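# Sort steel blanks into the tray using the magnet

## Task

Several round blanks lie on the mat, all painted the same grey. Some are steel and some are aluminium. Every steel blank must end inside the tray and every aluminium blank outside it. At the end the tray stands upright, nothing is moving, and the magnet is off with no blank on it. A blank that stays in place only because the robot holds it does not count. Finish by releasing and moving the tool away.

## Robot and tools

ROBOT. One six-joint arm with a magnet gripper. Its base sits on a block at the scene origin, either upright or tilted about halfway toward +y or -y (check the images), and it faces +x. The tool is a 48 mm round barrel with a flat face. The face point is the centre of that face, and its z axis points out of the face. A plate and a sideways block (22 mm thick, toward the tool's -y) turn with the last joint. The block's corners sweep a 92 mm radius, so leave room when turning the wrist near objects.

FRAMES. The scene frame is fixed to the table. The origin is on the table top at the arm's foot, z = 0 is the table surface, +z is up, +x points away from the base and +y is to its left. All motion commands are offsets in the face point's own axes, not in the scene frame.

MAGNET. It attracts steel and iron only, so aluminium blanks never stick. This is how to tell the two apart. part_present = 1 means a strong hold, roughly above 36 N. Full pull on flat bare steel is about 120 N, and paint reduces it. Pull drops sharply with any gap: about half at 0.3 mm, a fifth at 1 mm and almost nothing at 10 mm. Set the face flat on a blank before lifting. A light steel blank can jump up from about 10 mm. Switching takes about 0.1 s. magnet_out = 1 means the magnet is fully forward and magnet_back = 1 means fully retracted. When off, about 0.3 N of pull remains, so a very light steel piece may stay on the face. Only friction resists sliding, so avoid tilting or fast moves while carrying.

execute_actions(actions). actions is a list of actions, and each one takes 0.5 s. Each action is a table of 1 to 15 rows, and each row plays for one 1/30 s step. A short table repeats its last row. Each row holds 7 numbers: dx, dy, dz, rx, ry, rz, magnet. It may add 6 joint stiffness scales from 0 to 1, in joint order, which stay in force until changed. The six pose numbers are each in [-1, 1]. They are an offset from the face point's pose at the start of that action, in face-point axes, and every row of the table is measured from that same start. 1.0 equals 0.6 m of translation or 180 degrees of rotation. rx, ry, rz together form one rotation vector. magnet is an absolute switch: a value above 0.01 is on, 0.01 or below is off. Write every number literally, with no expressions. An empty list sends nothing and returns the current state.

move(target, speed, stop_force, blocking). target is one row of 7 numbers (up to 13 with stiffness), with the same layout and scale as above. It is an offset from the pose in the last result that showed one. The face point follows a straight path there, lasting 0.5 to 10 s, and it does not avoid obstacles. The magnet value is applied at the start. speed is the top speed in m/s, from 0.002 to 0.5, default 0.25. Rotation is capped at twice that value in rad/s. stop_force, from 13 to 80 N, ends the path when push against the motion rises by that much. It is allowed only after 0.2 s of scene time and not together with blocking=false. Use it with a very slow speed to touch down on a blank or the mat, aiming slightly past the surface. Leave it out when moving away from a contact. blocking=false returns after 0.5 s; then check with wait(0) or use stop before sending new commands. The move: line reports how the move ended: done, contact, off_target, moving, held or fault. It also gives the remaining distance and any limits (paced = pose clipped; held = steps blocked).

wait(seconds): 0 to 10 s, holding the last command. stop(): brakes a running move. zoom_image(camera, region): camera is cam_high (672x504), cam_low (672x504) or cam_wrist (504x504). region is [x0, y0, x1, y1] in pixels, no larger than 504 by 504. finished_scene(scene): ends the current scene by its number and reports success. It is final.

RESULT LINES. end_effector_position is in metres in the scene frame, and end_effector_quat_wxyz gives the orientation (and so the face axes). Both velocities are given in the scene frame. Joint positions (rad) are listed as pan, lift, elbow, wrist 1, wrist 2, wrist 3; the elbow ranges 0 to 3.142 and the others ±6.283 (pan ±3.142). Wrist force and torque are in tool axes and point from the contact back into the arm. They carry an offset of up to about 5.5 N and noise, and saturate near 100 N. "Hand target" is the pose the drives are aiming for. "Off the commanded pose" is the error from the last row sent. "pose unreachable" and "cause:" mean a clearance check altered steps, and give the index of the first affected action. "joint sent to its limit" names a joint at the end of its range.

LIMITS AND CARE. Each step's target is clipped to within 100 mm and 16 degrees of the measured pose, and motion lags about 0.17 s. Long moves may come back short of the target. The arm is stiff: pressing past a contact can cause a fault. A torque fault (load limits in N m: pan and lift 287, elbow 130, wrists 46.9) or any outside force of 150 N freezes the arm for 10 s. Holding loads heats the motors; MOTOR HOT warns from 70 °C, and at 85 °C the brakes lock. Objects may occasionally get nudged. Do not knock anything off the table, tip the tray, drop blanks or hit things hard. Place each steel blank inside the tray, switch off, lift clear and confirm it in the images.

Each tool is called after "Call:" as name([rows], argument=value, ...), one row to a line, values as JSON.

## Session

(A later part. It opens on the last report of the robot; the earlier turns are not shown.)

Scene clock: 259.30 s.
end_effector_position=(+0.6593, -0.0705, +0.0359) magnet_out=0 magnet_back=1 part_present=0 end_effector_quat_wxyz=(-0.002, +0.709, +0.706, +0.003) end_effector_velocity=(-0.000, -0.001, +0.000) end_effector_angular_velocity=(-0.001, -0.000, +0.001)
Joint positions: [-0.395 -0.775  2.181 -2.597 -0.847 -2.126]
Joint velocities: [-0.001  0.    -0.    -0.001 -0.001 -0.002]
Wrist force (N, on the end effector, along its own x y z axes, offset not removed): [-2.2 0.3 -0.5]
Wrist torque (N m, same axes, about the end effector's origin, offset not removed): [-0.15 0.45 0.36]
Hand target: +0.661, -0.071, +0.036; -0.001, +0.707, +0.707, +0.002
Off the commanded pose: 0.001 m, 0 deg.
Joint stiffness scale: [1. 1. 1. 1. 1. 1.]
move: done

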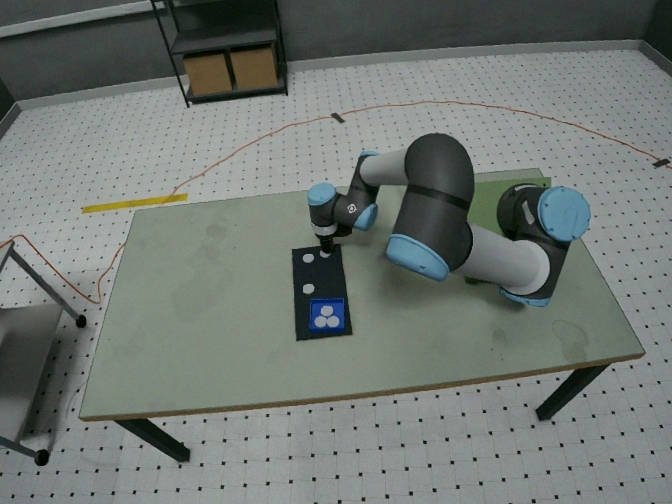

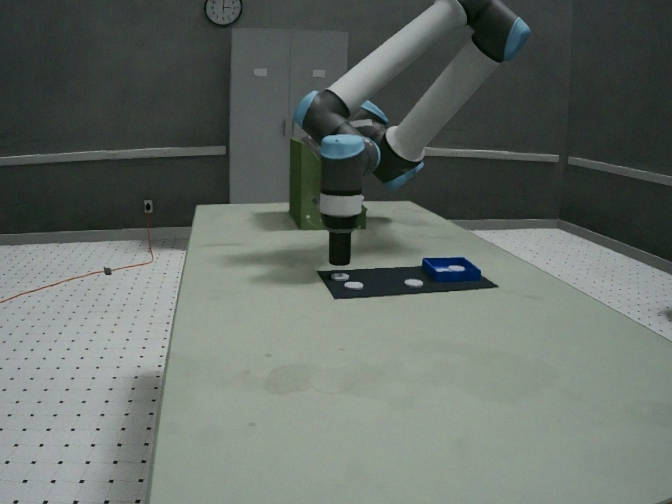

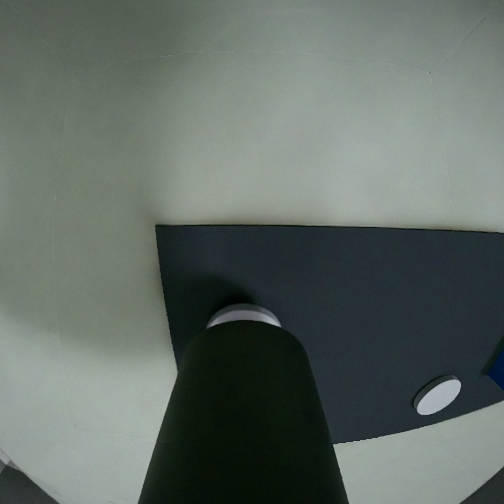

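Call:
move(target=[-0.002,0.005,0.038,-0.002,0,0,0], speed=0.1)

Call:
move(target=[0,0,0.02,0,0,0,0], speed=0.006, stop_force=13)

Call:
execute_actions([
  [[0,0,0,0,0,0,1]],
  [[0,0,0,0,0,0,1]],
])

Scene clock: 263.70 s.
end_effector_position=(+0.6593, -0.0720, +0.0119) magnet_out=0 magnet_back=1 part_present=0 end_effector_quat_wxyz=(-0.001, +0.710, +0.705, +0.004) end_effector_velocity=(+0.008, -0.001, +0.003) end_effector_angular_velocity=(-0.005, -0.013, +0.005)
Joint positions: [-0.372 -0.736  2.177 -2.653 -0.837 -2.093]
Joint velocities: [-0.001  0.    -0.008 -0.011  0.002  0.006]
Wrist force (N, on the end effector, along its own x y z axes, offset not removed): [2.2 -1.1 -0.4]
Wrist torque (N m, same axes, about the end effector's origin, offset not removed): [-0.25 -0.01 0.36]
Hand target: +0.662, -0.072, +0.013; +0.001, +0.709, +0.706, +0.005
Off the commanded pose: 0.003 m, 0 deg.
Joint stiffness scale: [1. 1. 1. 1. 1. 1.]
move: done

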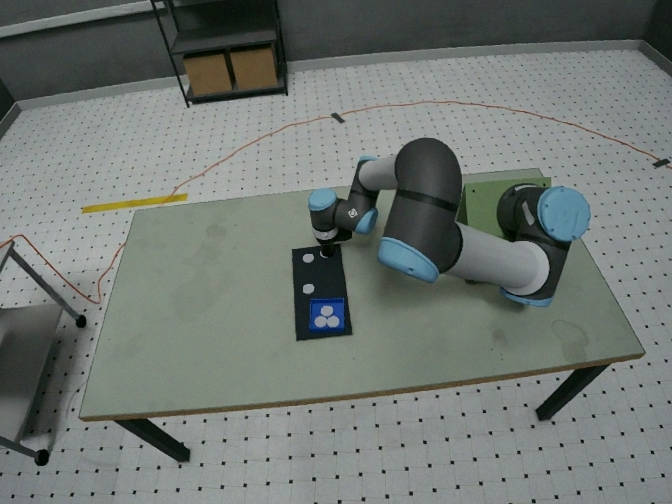

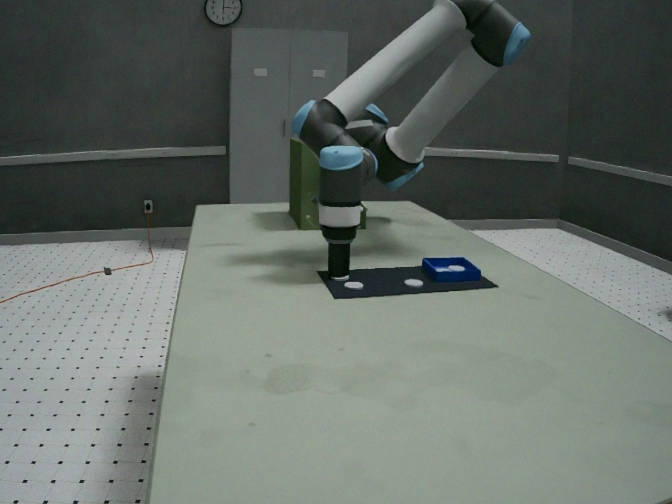

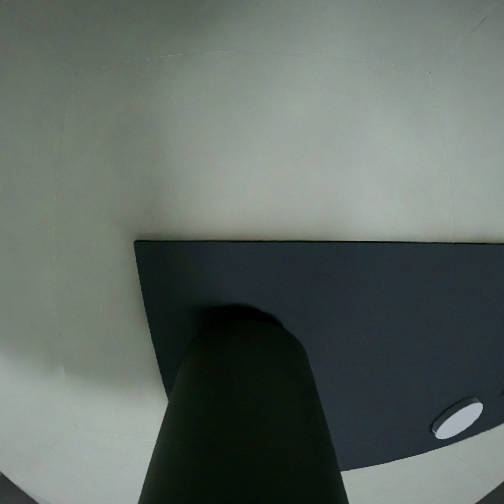

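Scene clock: 265.57 s.
end_effector_position=(+0.6612, -0.0731, +0.0088) magnet_out=0 magnet_back=1 part_present=0 end_effector_quat_wxyz=(+0.003, +0.710, +0.705, +0.005) end_effector_velocity=(-0.000, +0.000, -0.000) end_effector_angular_velocity=(+0.001, +0.001, -0.000)
Joint positions: [-0.369 -0.728  2.176 -2.673 -0.836 -2.082]
Joint velocities: [ 0.  0. -0.  0.  0. -0.]
Wrist force (N, on the end effector, along its own x y z axes, offset not removed): [0.5 -1.1 -7.8]
Wrist torque (N m, same axes, about the end effector's origin, offset not removed): [-0.08 0.07 0.39]
Hand target: +0.661, -0.073, +0.009; +0.002, +0.710, +0.705, +0.005
Off the commanded pose: 0.009 m, 0 deg.
Joint stiffness scale: [1. 1. 1. 1. 1. 1.]
move: contact

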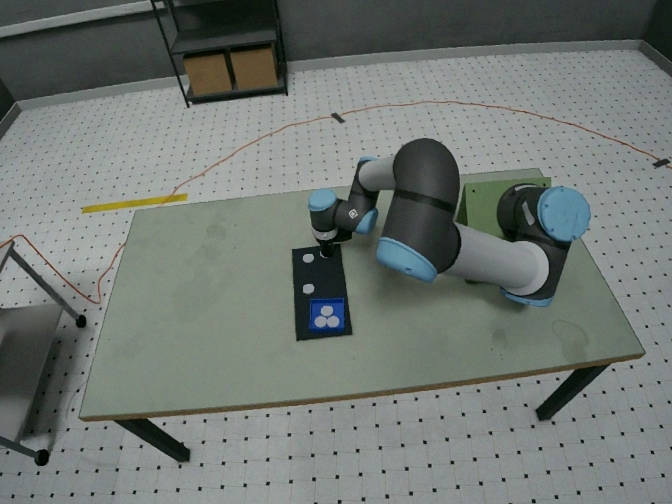

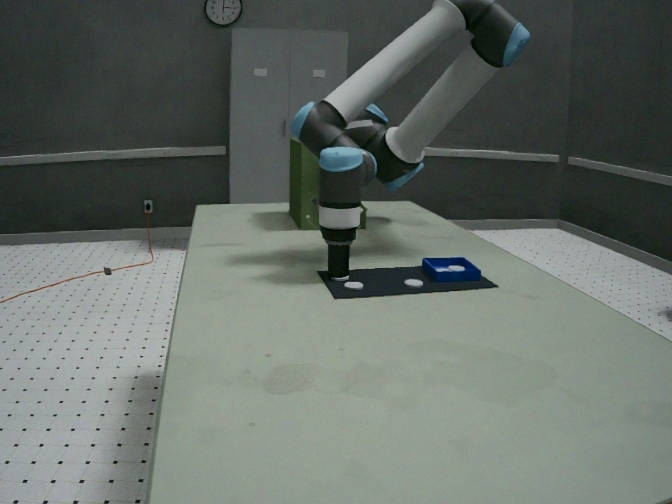

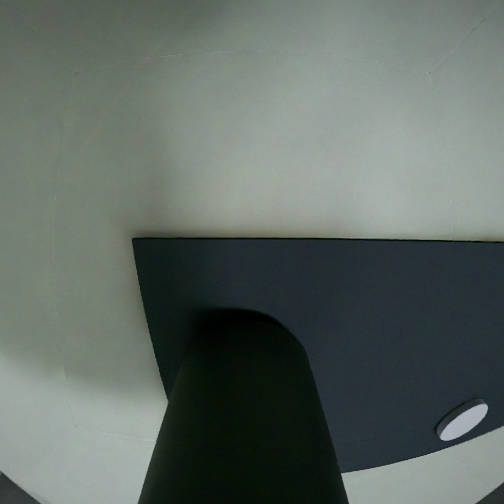

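Scene clock: 266.57 s.
end_effector_position=(+0.6612, -0.0731, +0.0089) magnet_out=1 magnet_back=0 part_present=1 end_effector_quat_wxyz=(+0.003, +0.710, +0.705, +0.005) end_effector_velocity=(+0.000, -0.001, +0.001) end_effector_angular_velocity=(-0.000, -0.001, -0.001)
Joint positions: [-0.369 -0.728  2.176 -2.673 -0.836 -2.082]
Joint velocities: [-0.002  0.     0.    -0.    -0.    -0.   ]
Wrist force (N, on the end effector, along its own x y z axes, offset not removed): [1.0 -1.8 -1.9]
Wrist torque (N m, same axes, about the end effector's origin, offset not removed): [-0.12 0.02 0.26]
Hand target: +0.661, -0.073, +0.009; +0.003, +0.710, +0.705, +0.005
Off the commanded pose: 0.000 m, 0 deg.
Joint stiffness scale: [1. 1. 1. 1. 1. 1.]

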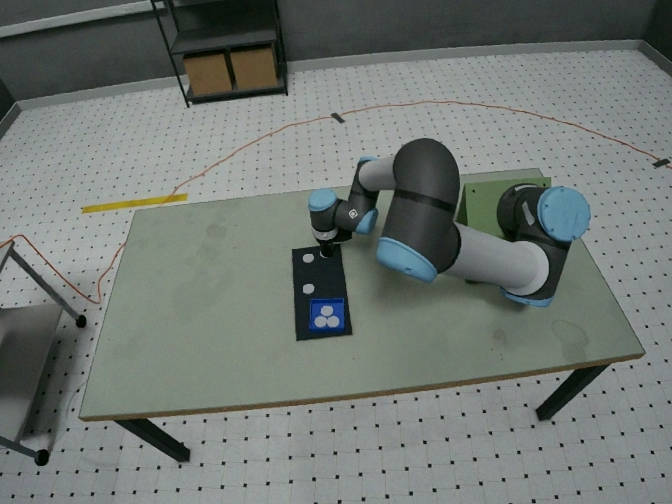

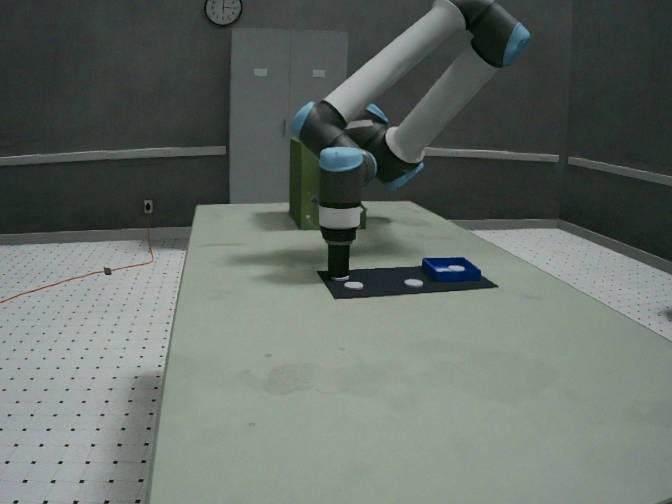

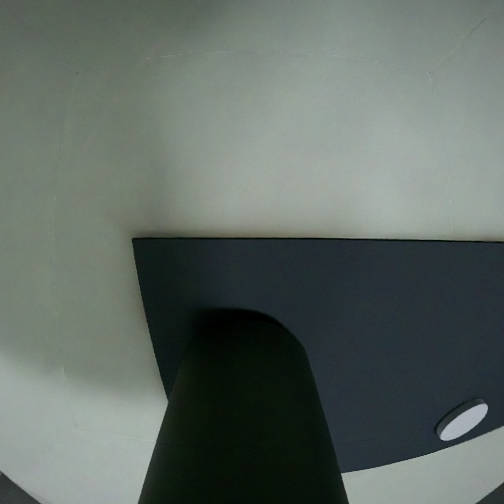

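Call:
move(target=[0,0,-0.085,0,0,0,1], speed=0.15)

Call:
move(target=[0.413,0.017,0,-0.004,0.002,-0.002,1], speed=0.25)

Scene clock: 272.00 s.
end_effector_position=(+0.6627, -0.0734, +0.0611) magnet_out=1 magnet_back=0 part_present=1 end_effector_quat_wxyz=(+0.004, +0.709, +0.705, +0.006) end_effector_velocity=(-0.001, -0.000, -0.000) end_effector_angular_velocity=(+0.001, +0.002, -0.001)
Joint positions: [-0.422 -0.806  2.181 -2.561 -0.853 -2.147]
Joint velocities: [-0.     0.001 -0.     0.003 -0.    -0.001]
Wrist force (N, on the end effector, along its own x y z axes, offset not removed): [-0.2 -1.5 -0.2]
Wrist torque (N m, same axes, about the end effector's origin, offset not removed): [-0.32 0.32 0.34]
Hand target: +0.661, -0.073, +0.060; +0.003, +0.710, +0.705, +0.005
Off the commanded pose: 0.002 m, 0 deg.
Joint stiffness scale: [1. 1. 1. 1. 1. 1.]
move: done

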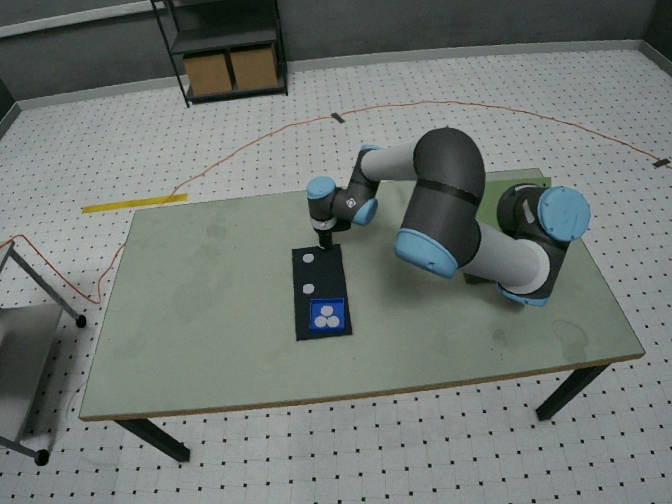

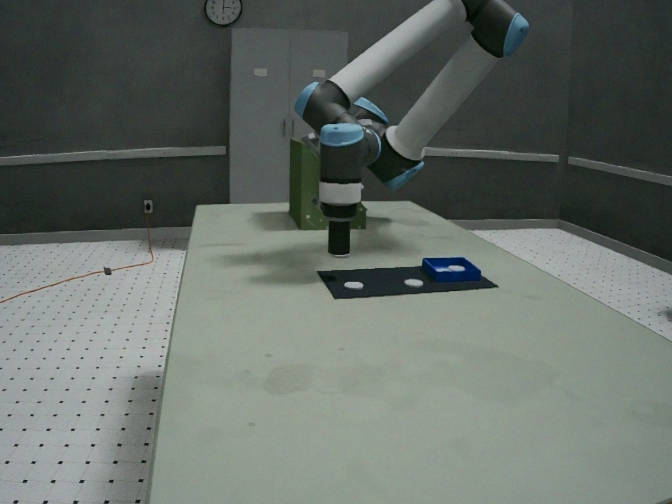

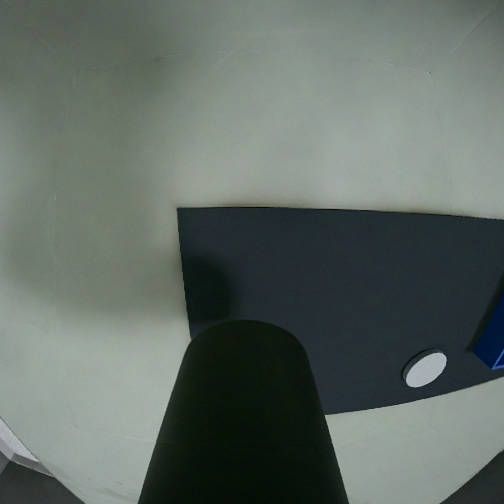

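Scene clock: 273.70 s.
end_effector_position=(+0.6718, +0.1739, +0.0602) magnet_out=1 magnet_back=0 part_present=1 end_effector_quat_wxyz=(+0.005, +0.707, +0.707, +0.012) end_effector_velocity=(-0.000, +0.000, +0.000) end_effector_angular_velocity=(-0.000, +0.000, -0.003)
Joint positions: [-0.163 -1.095  2.224 -2.56  -0.776 -1.803]
Joint velocities: [ 0.    -0.001 -0.     0.    -0.     0.003]
Wrist force (N, on the end effector, along its own x y z axes, offset not removed): [-1.0 1.4 -0.1]
Wrist torque (N m, same axes, about the end effector's origin, offset not removed): [-0.07 0.50 0.32]
Hand target: +0.674, +0.174, +0.062; +0.006, +0.707, +0.707, +0.013
Off the commanded pose: 0.003 m, 0 deg.
Joint stiffness scale: [1. 1. 1. 1. 1. 1.]
move: done

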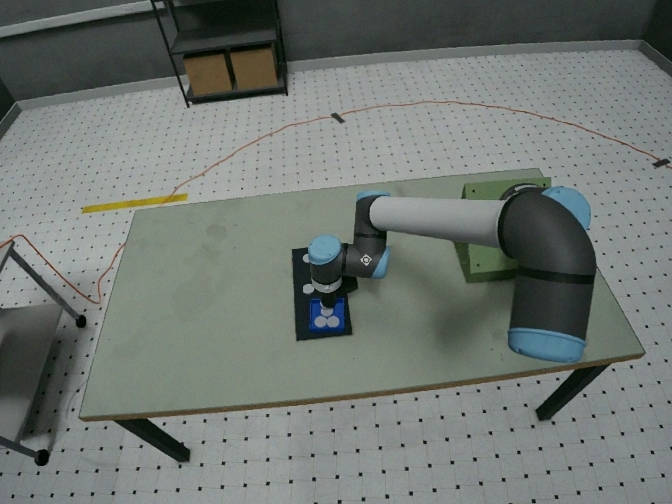

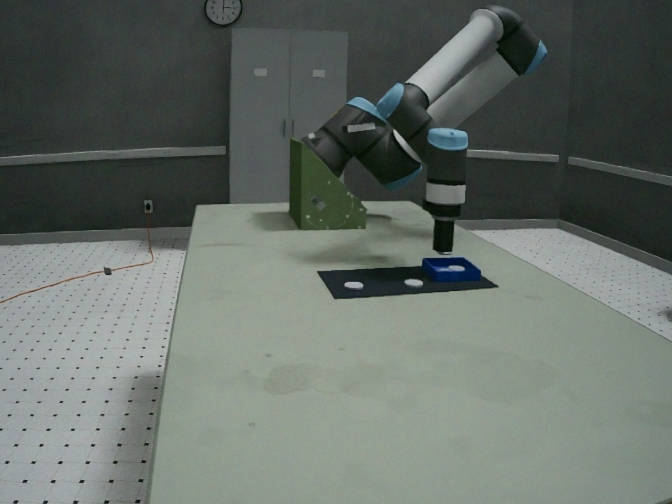

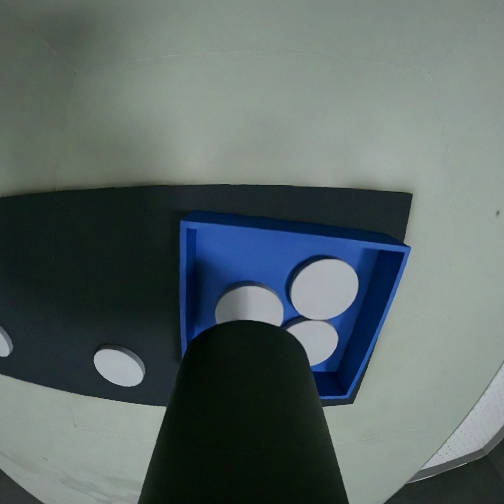

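Call:
move(target=[0.003,0.004,0.052,0.0077,-0.0032,0,1], speed=0.08)

Call:
move(target=[0,0,0.03,0,0,0,1], speed=0.008, stop_force=13)

Scene clock: 278.93 s.
end_effector_position=(+0.6724, +0.1753, +0.0279) magnet_out=1 magnet_back=0 part_present=1 end_effector_quat_wxyz=(-0.002, +0.708, +0.706, -0.001) end_effector_velocity=(+0.005, +0.002, +0.002) end_effector_angular_velocity=(-0.002, -0.008, +0.004)
Joint positions: [-0.123 -1.048  2.206 -2.594 -0.784 -1.769]
Joint velocities: [ 0.    -0.001 -0.006 -0.005 -0.001  0.005]
Wrist force (N, on the end effector, along its own x y z axes, offset not removed): [-0.9 1.4 -0.4]
Wrist torque (N m, same axes, about the end effector's origin, offset not removed): [0.03 0.33 0.35]
Hand target: +0.675, +0.176, +0.029; -0.000, +0.707, +0.707, -0.001
Off the commanded pose: 0.003 m, 0 deg.
Joint stiffness scale: [1. 1. 1. 1. 1. 1.]
move: done

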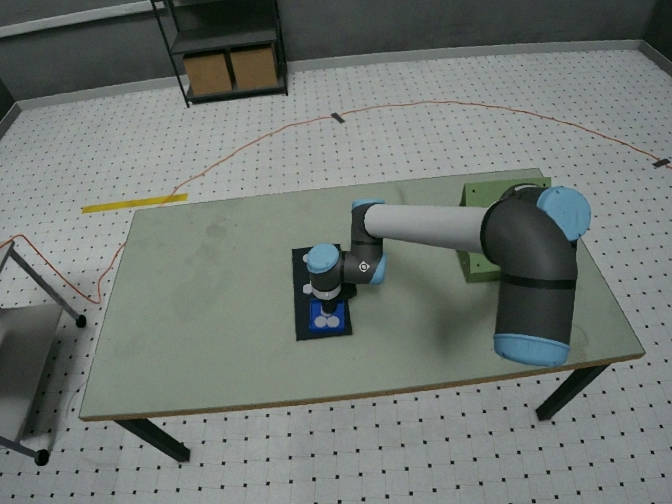

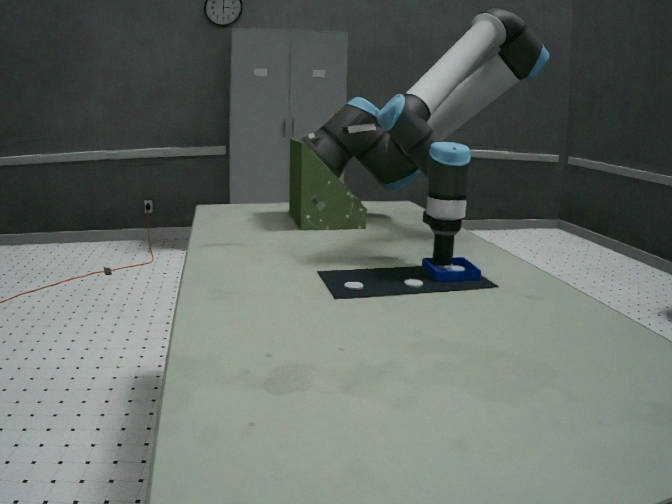

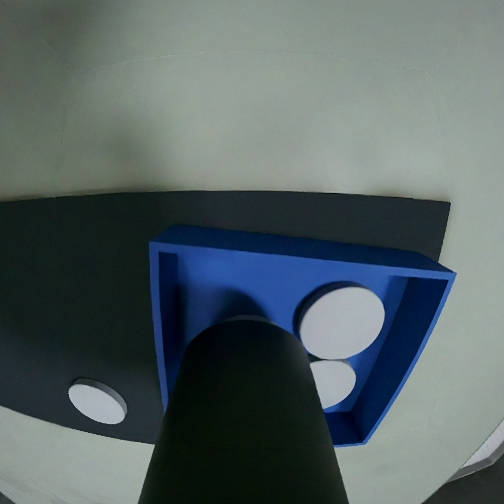

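Scene clock: 281.07 s.
end_effector_position=(+0.6729, +0.1746, +0.0177) magnet_out=1 magnet_back=0 part_present=1 end_effector_quat_wxyz=(+0.000, +0.708, +0.706, +0.000) end_effector_velocity=(-0.000, +0.000, +0.000) end_effector_angular_velocity=(+0.000, +0.001, -0.000)
Joint positions: [-0.113 -1.031  2.206 -2.629 -0.784 -1.748]
Joint velocities: [-0.    -0.001  0.     0.003  0.    -0.001]
Wrist force (N, on the end effector, along its own x y z axes, offset not removed): [-0.3 -4.5 -8.4]
Wrist torque (N m, same axes, about the end effector's origin, offset not removed): [-0.43 0.25 0.30]
Hand target: +0.673, +0.175, +0.018; -0.000, +0.708, +0.706, -0.000
Off the commanded pose: 0.008 m, 0 deg.
Joint stiffness scale: [1. 1. 1. 1. 1. 1.]
move: contact

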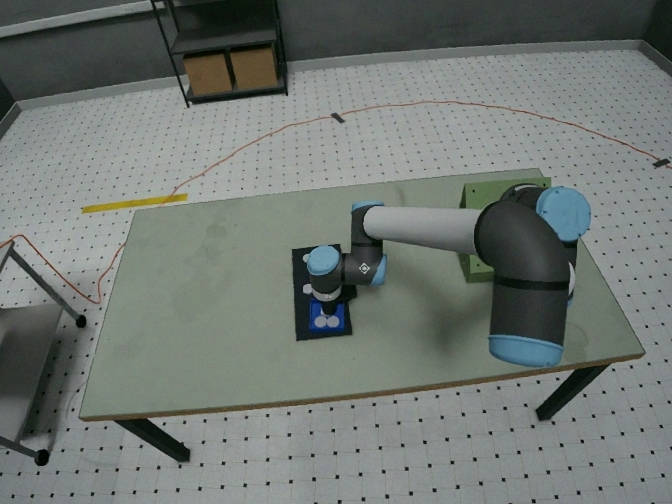

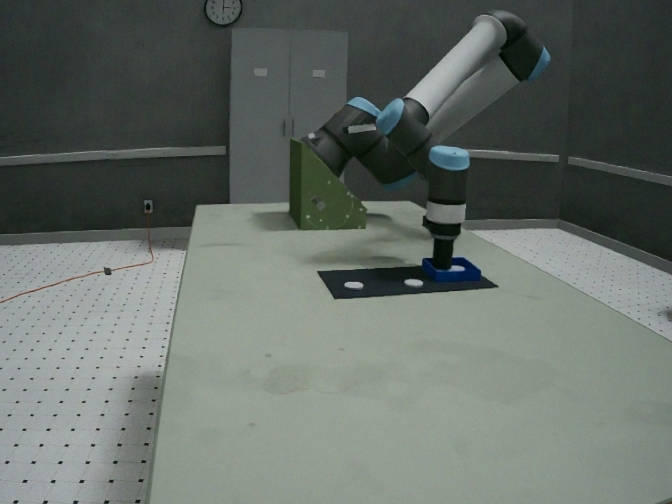

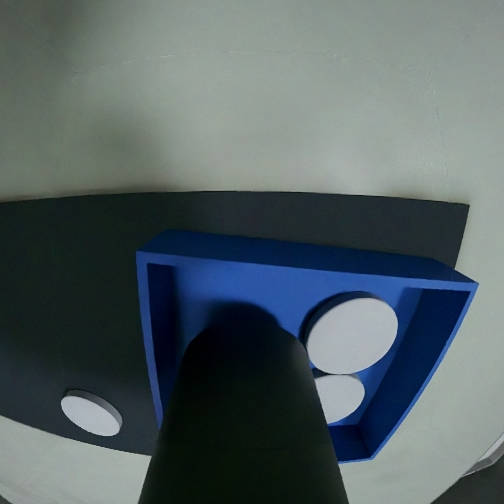

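Call:
execute_actions([
  [[0,0,0,0,0,0,0]],
])

Call:
move(target=[0,0,-0.068,0,0,0,0], speed=0.12)

Call:
move(target=[-0.385,0.083,0.037,0,0,0,0], speed=0.25)

Scene clock: 284.80 s.
end_effector_position=(+0.6729, +0.1746, +0.0178) magnet_out=0 magnet_back=1 part_present=0 end_effector_quat_wxyz=(+0.000, +0.708, +0.706, +0.000) end_effector_velocity=(-0.000, +0.001, -0.001) end_effector_angular_velocity=(-0.000, +0.001, +0.001)
Joint positions: [-0.113 -1.031  2.206 -2.628 -0.784 -1.749]
Joint velocities: [ 0.002  0.     0.    -0.    -0.    -0.   ]
Wrist force (N, on the end effector, along its own x y z axes, offset not removed): [0.3 -0.9 -2.0]
Wrist torque (N m, same axes, about the end effector's origin, offset not removed): [-0.16 0.23 0.32]
Hand target: +0.673, +0.175, +0.018; +0.000, +0.708, +0.706, +0.000
Off the commanded pose: 0.000 m, 0 deg.
Joint stiffness scale: [1. 1. 1. 1. 1. 1.]

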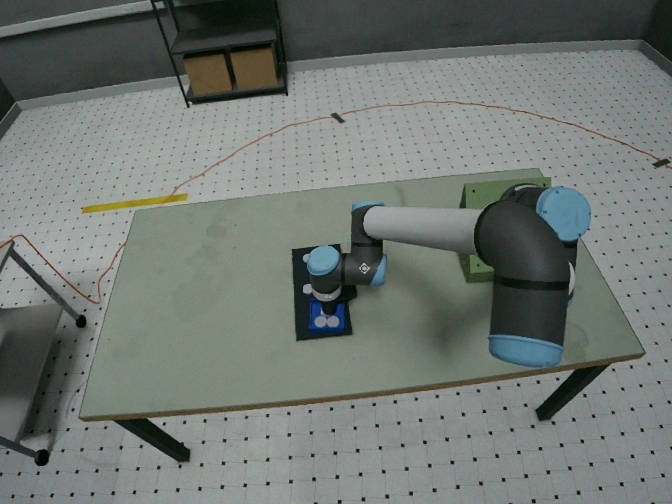

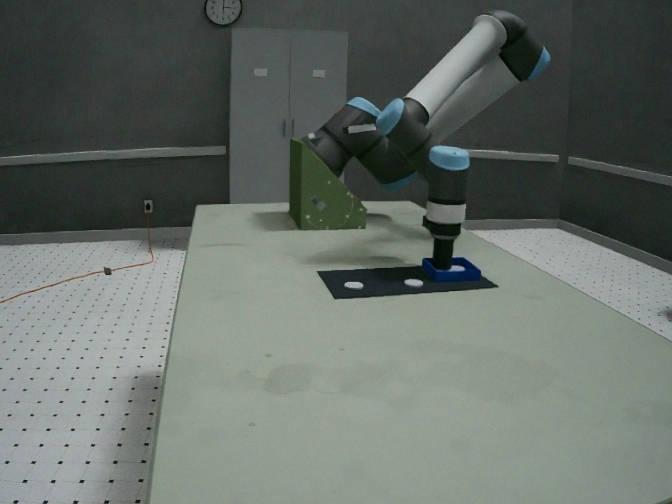

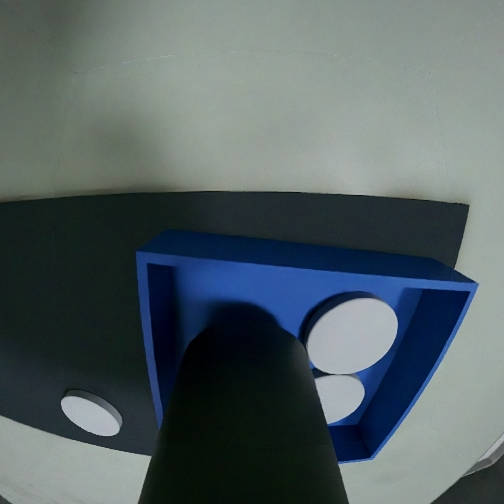

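Scene clock: 285.80 s.
end_effector_position=(+0.6751, +0.1761, +0.0598) magnet_out=0 magnet_back=1 part_present=0 end_effector_quat_wxyz=(+0.001, +0.707, +0.707, +0.002) end_effector_velocity=(-0.001, -0.001, +0.000) end_effector_angular_velocity=(+0.001, +0.004, -0.002)
Joint positions: [-0.156 -1.097  2.207 -2.525 -0.788 -1.809]
Joint velocities: [-0.002 -0.     0.     0.007 -0.001 -0.003]
Wrist force (N, on the end effector, along its own x y z axes, offset not removed): [-1.6 -0.5 -1.4]
Wrist torque (N m, same axes, about the end effector's origin, offset not removed): [-0.20 0.38 0.38]
Hand target: +0.673, +0.175, +0.058; +0.000, +0.708, +0.706, +0.000
Off the commanded pose: 0.003 m, 0 deg.
Joint stiffness scale: [1. 1. 1. 1. 1. 1.]
move: done

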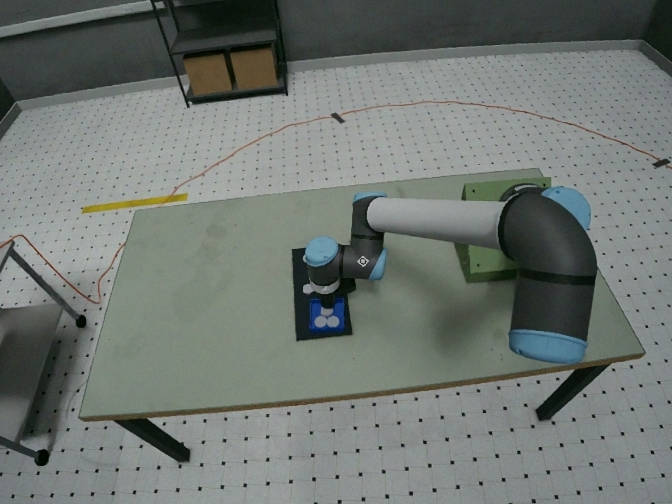

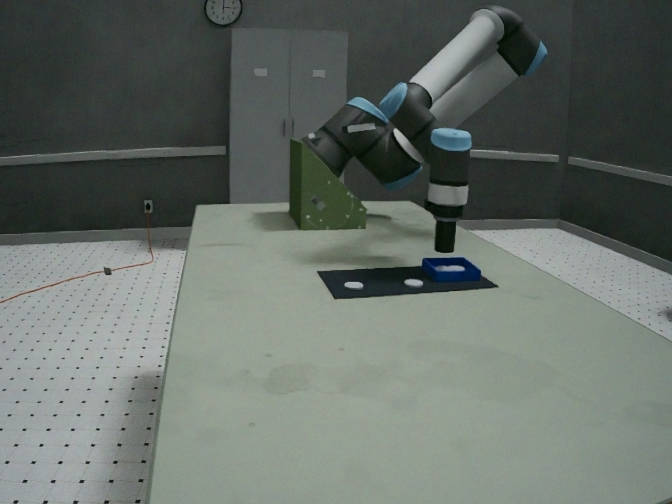

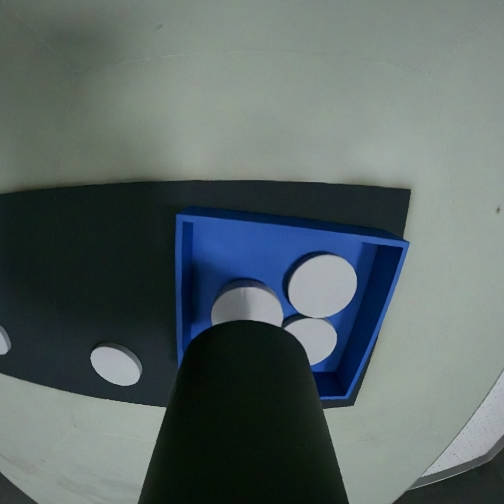

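Scene clock: 287.53 s.
end_effector_position=(+0.7240, -0.0547, +0.0381) magnet_out=0 magnet_back=1 part_present=0 end_effector_quat_wxyz=(+0.001, +0.708, +0.706, +0.003) end_effector_velocity=(-0.000, +0.000, -0.001) end_effector_angular_velocity=(-0.001, +0.002, +0.001)
Joint positions: [-0.345 -0.766  2.068 -2.542 -0.832 -2.06 ]
Joint velocities: [ 0.001  0.001  0.     0.    -0.001 -0.001]
Wrist force (N, on the end effector, along its own x y z axes, offset not removed): [-1.0 -1.3 1.2]
Wrist torque (N m, same axes, about the end effector's origin, offset not removed): [-0.38 0.41 0.40]
Hand target: +0.725, -0.055, +0.038; +0.001, +0.707, +0.707, +0.002
Off the commanded pose: 0.001 m, 0 deg.
Joint stiffness scale: [1. 1. 1. 1. 1. 1.]
move: done

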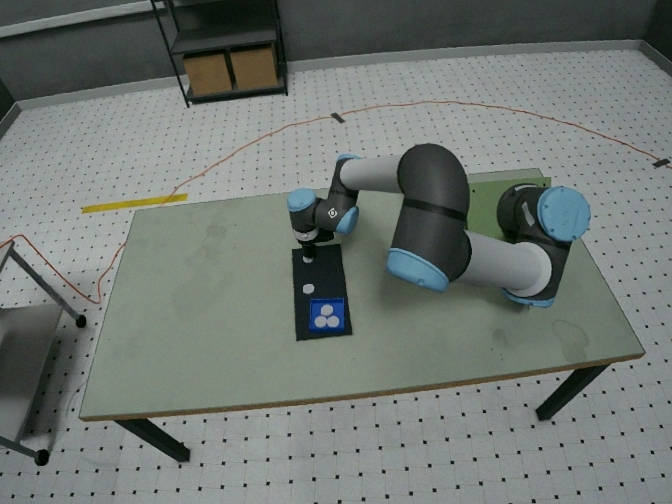

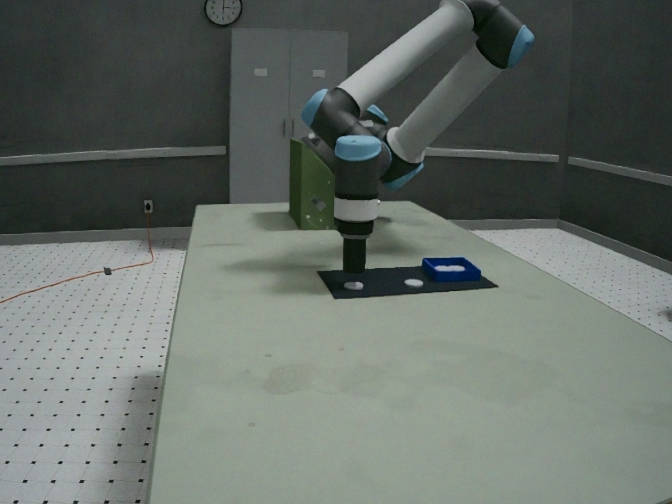

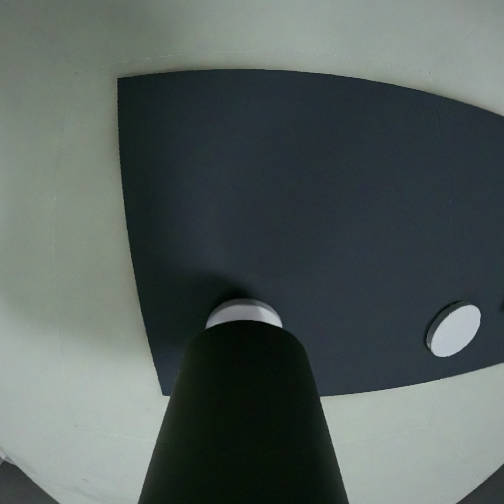

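Well centred.

Call:
move(target=[-0.001,0.002,0.042,0,0,0,0], speed=0.1)

Call:
move(target=[0,0,0.02,0,0,0,0], speed=0.006, stop_force=13)

Call:
execute_actions([
  [[0,0,0,0,0,0,1]],
  [[0,0,0,0,0,0,1]],
])

Scene clock: 292.70 s.
end_effector_position=(+0.7223, -0.0559, +0.0115) magnet_out=0 magnet_back=1 part_present=0 end_effector_quat_wxyz=(-0.001, +0.709, +0.705, +0.001) end_effector_velocity=(+0.008, +0.000, +0.003) end_effector_angular_velocity=(-0.005, -0.012, +0.008)
Joint positions: [-0.321 -0.729  2.064 -2.59  -0.826 -2.03 ]
Joint velocities: [ 0.001  0.    -0.009 -0.01   0.001  0.005]
Wrist force (N, on the end effector, along its own x y z axes, offset not removed): [-1.3 0.3 1.0]
Wrist torque (N m, same axes, about the end effector's origin, offset not removed): [-0.15 0.31 0.30]
Hand target: +0.725, -0.055, +0.013; +0.001, +0.708, +0.706, +0.003
Off the commanded pose: 0.003 m, 0 deg.
Joint stiffness scale: [1. 1. 1. 1. 1. 1.]
move: done

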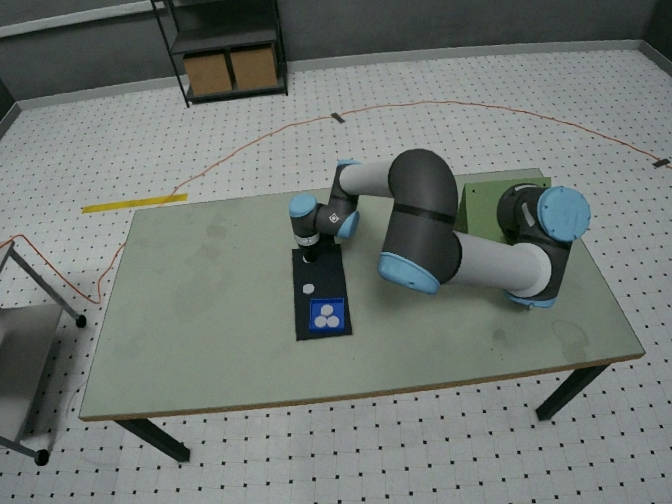

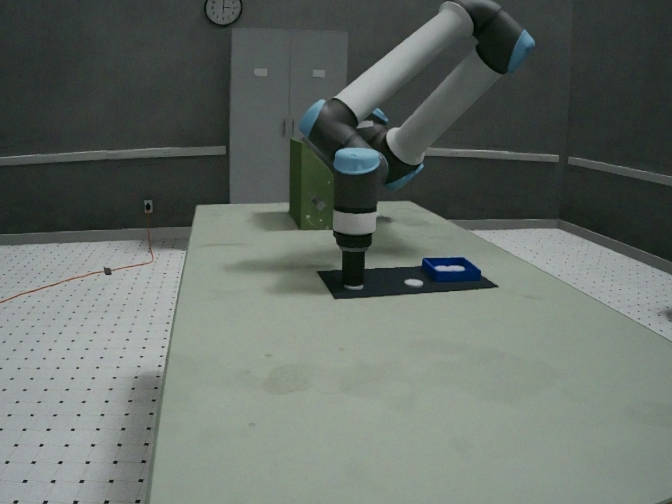

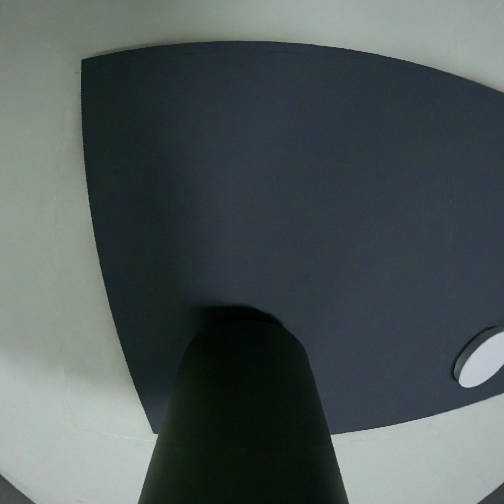

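Scene clock: 294.67 s.
end_effector_position=(+0.7243, -0.0571, +0.0089) magnet_out=0 magnet_back=1 part_present=0 end_effector_quat_wxyz=(+0.003, +0.709, +0.705, +0.003) end_effector_velocity=(+0.000, -0.000, +0.001) end_effector_angular_velocity=(+0.000, -0.001, -0.001)
Joint positions: [-0.319 -0.723  2.063 -2.61  -0.825 -2.019]
Joint velocities: [-0.001 -0.    -0.     0.     0.     0.   ]
Wrist force (N, on the end effector, along its own x y z axes, offset not removed): [-0.1 -1.5 -9.0]
Wrist torque (N m, same axes, about the end effector's origin, offset not removed): [-0.09 0.30 0.32]
Hand target: +0.724, -0.057, +0.009; +0.003, +0.709, +0.705, +0.003
Off the commanded pose: 0.010 m, 1 deg.
Joint stiffness scale: [1. 1. 1. 1. 1. 1.]
move: contact

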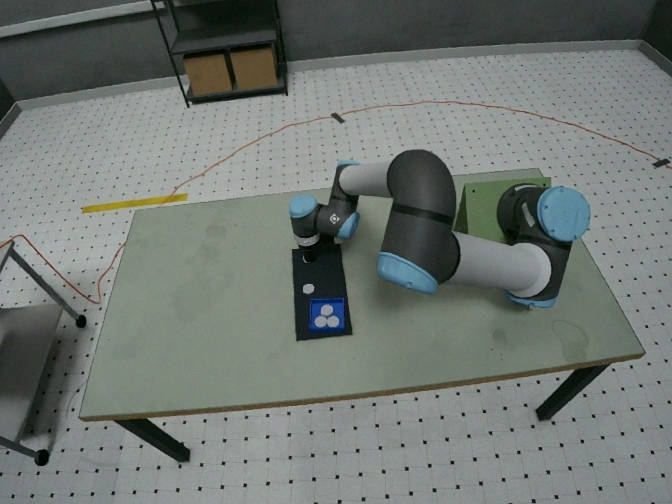

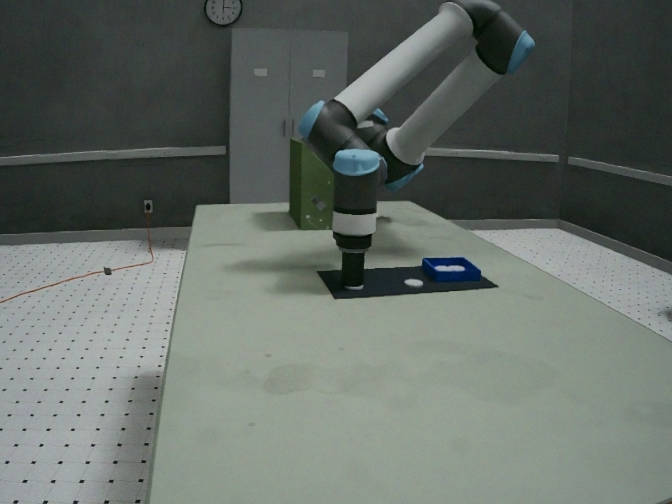

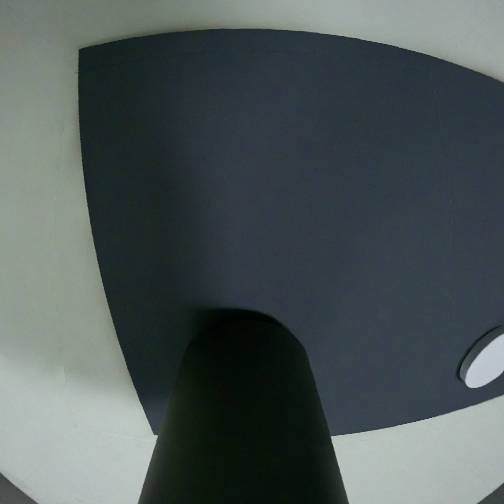

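Scene clock: 295.67 s.
end_effector_position=(+0.7244, -0.0571, +0.0090) magnet_out=1 magnet_back=0 part_present=0 end_effector_quat_wxyz=(+0.003, +0.709, +0.705, +0.003) end_effector_velocity=(-0.000, -0.000, +0.000) end_effector_angular_velocity=(+0.000, -0.000, -0.000)
Joint positions: [-0.319 -0.723  2.063 -2.61  -0.825 -2.019]
Joint velocities: [-0. -0. -0.  0. -0. -0.]
Wrist force (N, on the end effector, along its own x y z axes, offset not removed): [-0.3 -0.5 -8.8]
Wrist torque (N m, same axes, about the end effector's origin, offset not removed): [-0.13 0.27 0.48]
Hand target: +0.724, -0.057, +0.009; +0.003, +0.709, +0.705, +0.003
Off the commanded pose: 0.000 m, 0 deg.
Joint stiffness scale: [1. 1. 1. 1. 1. 1.]

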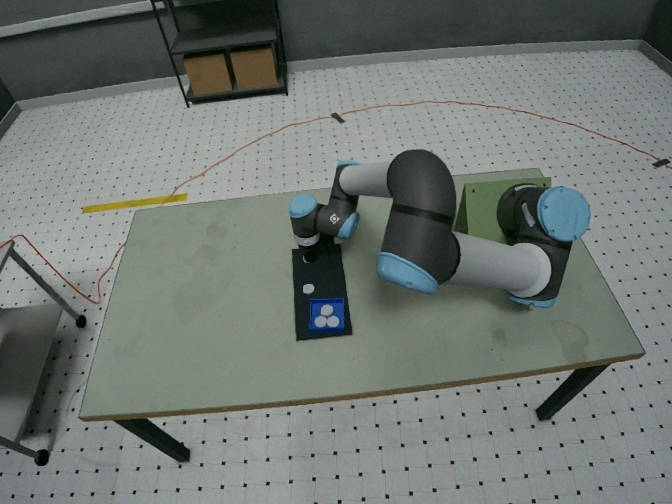

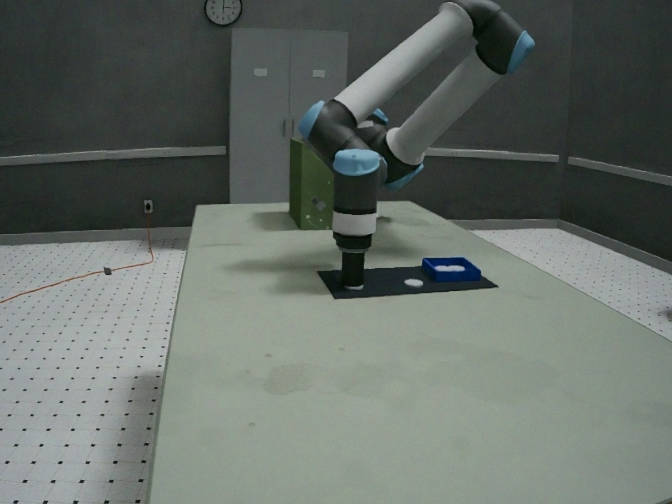

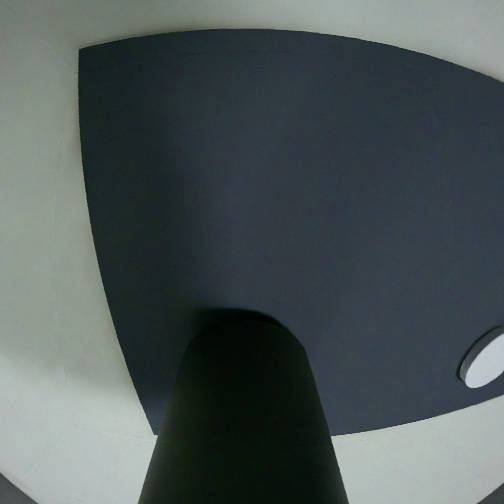

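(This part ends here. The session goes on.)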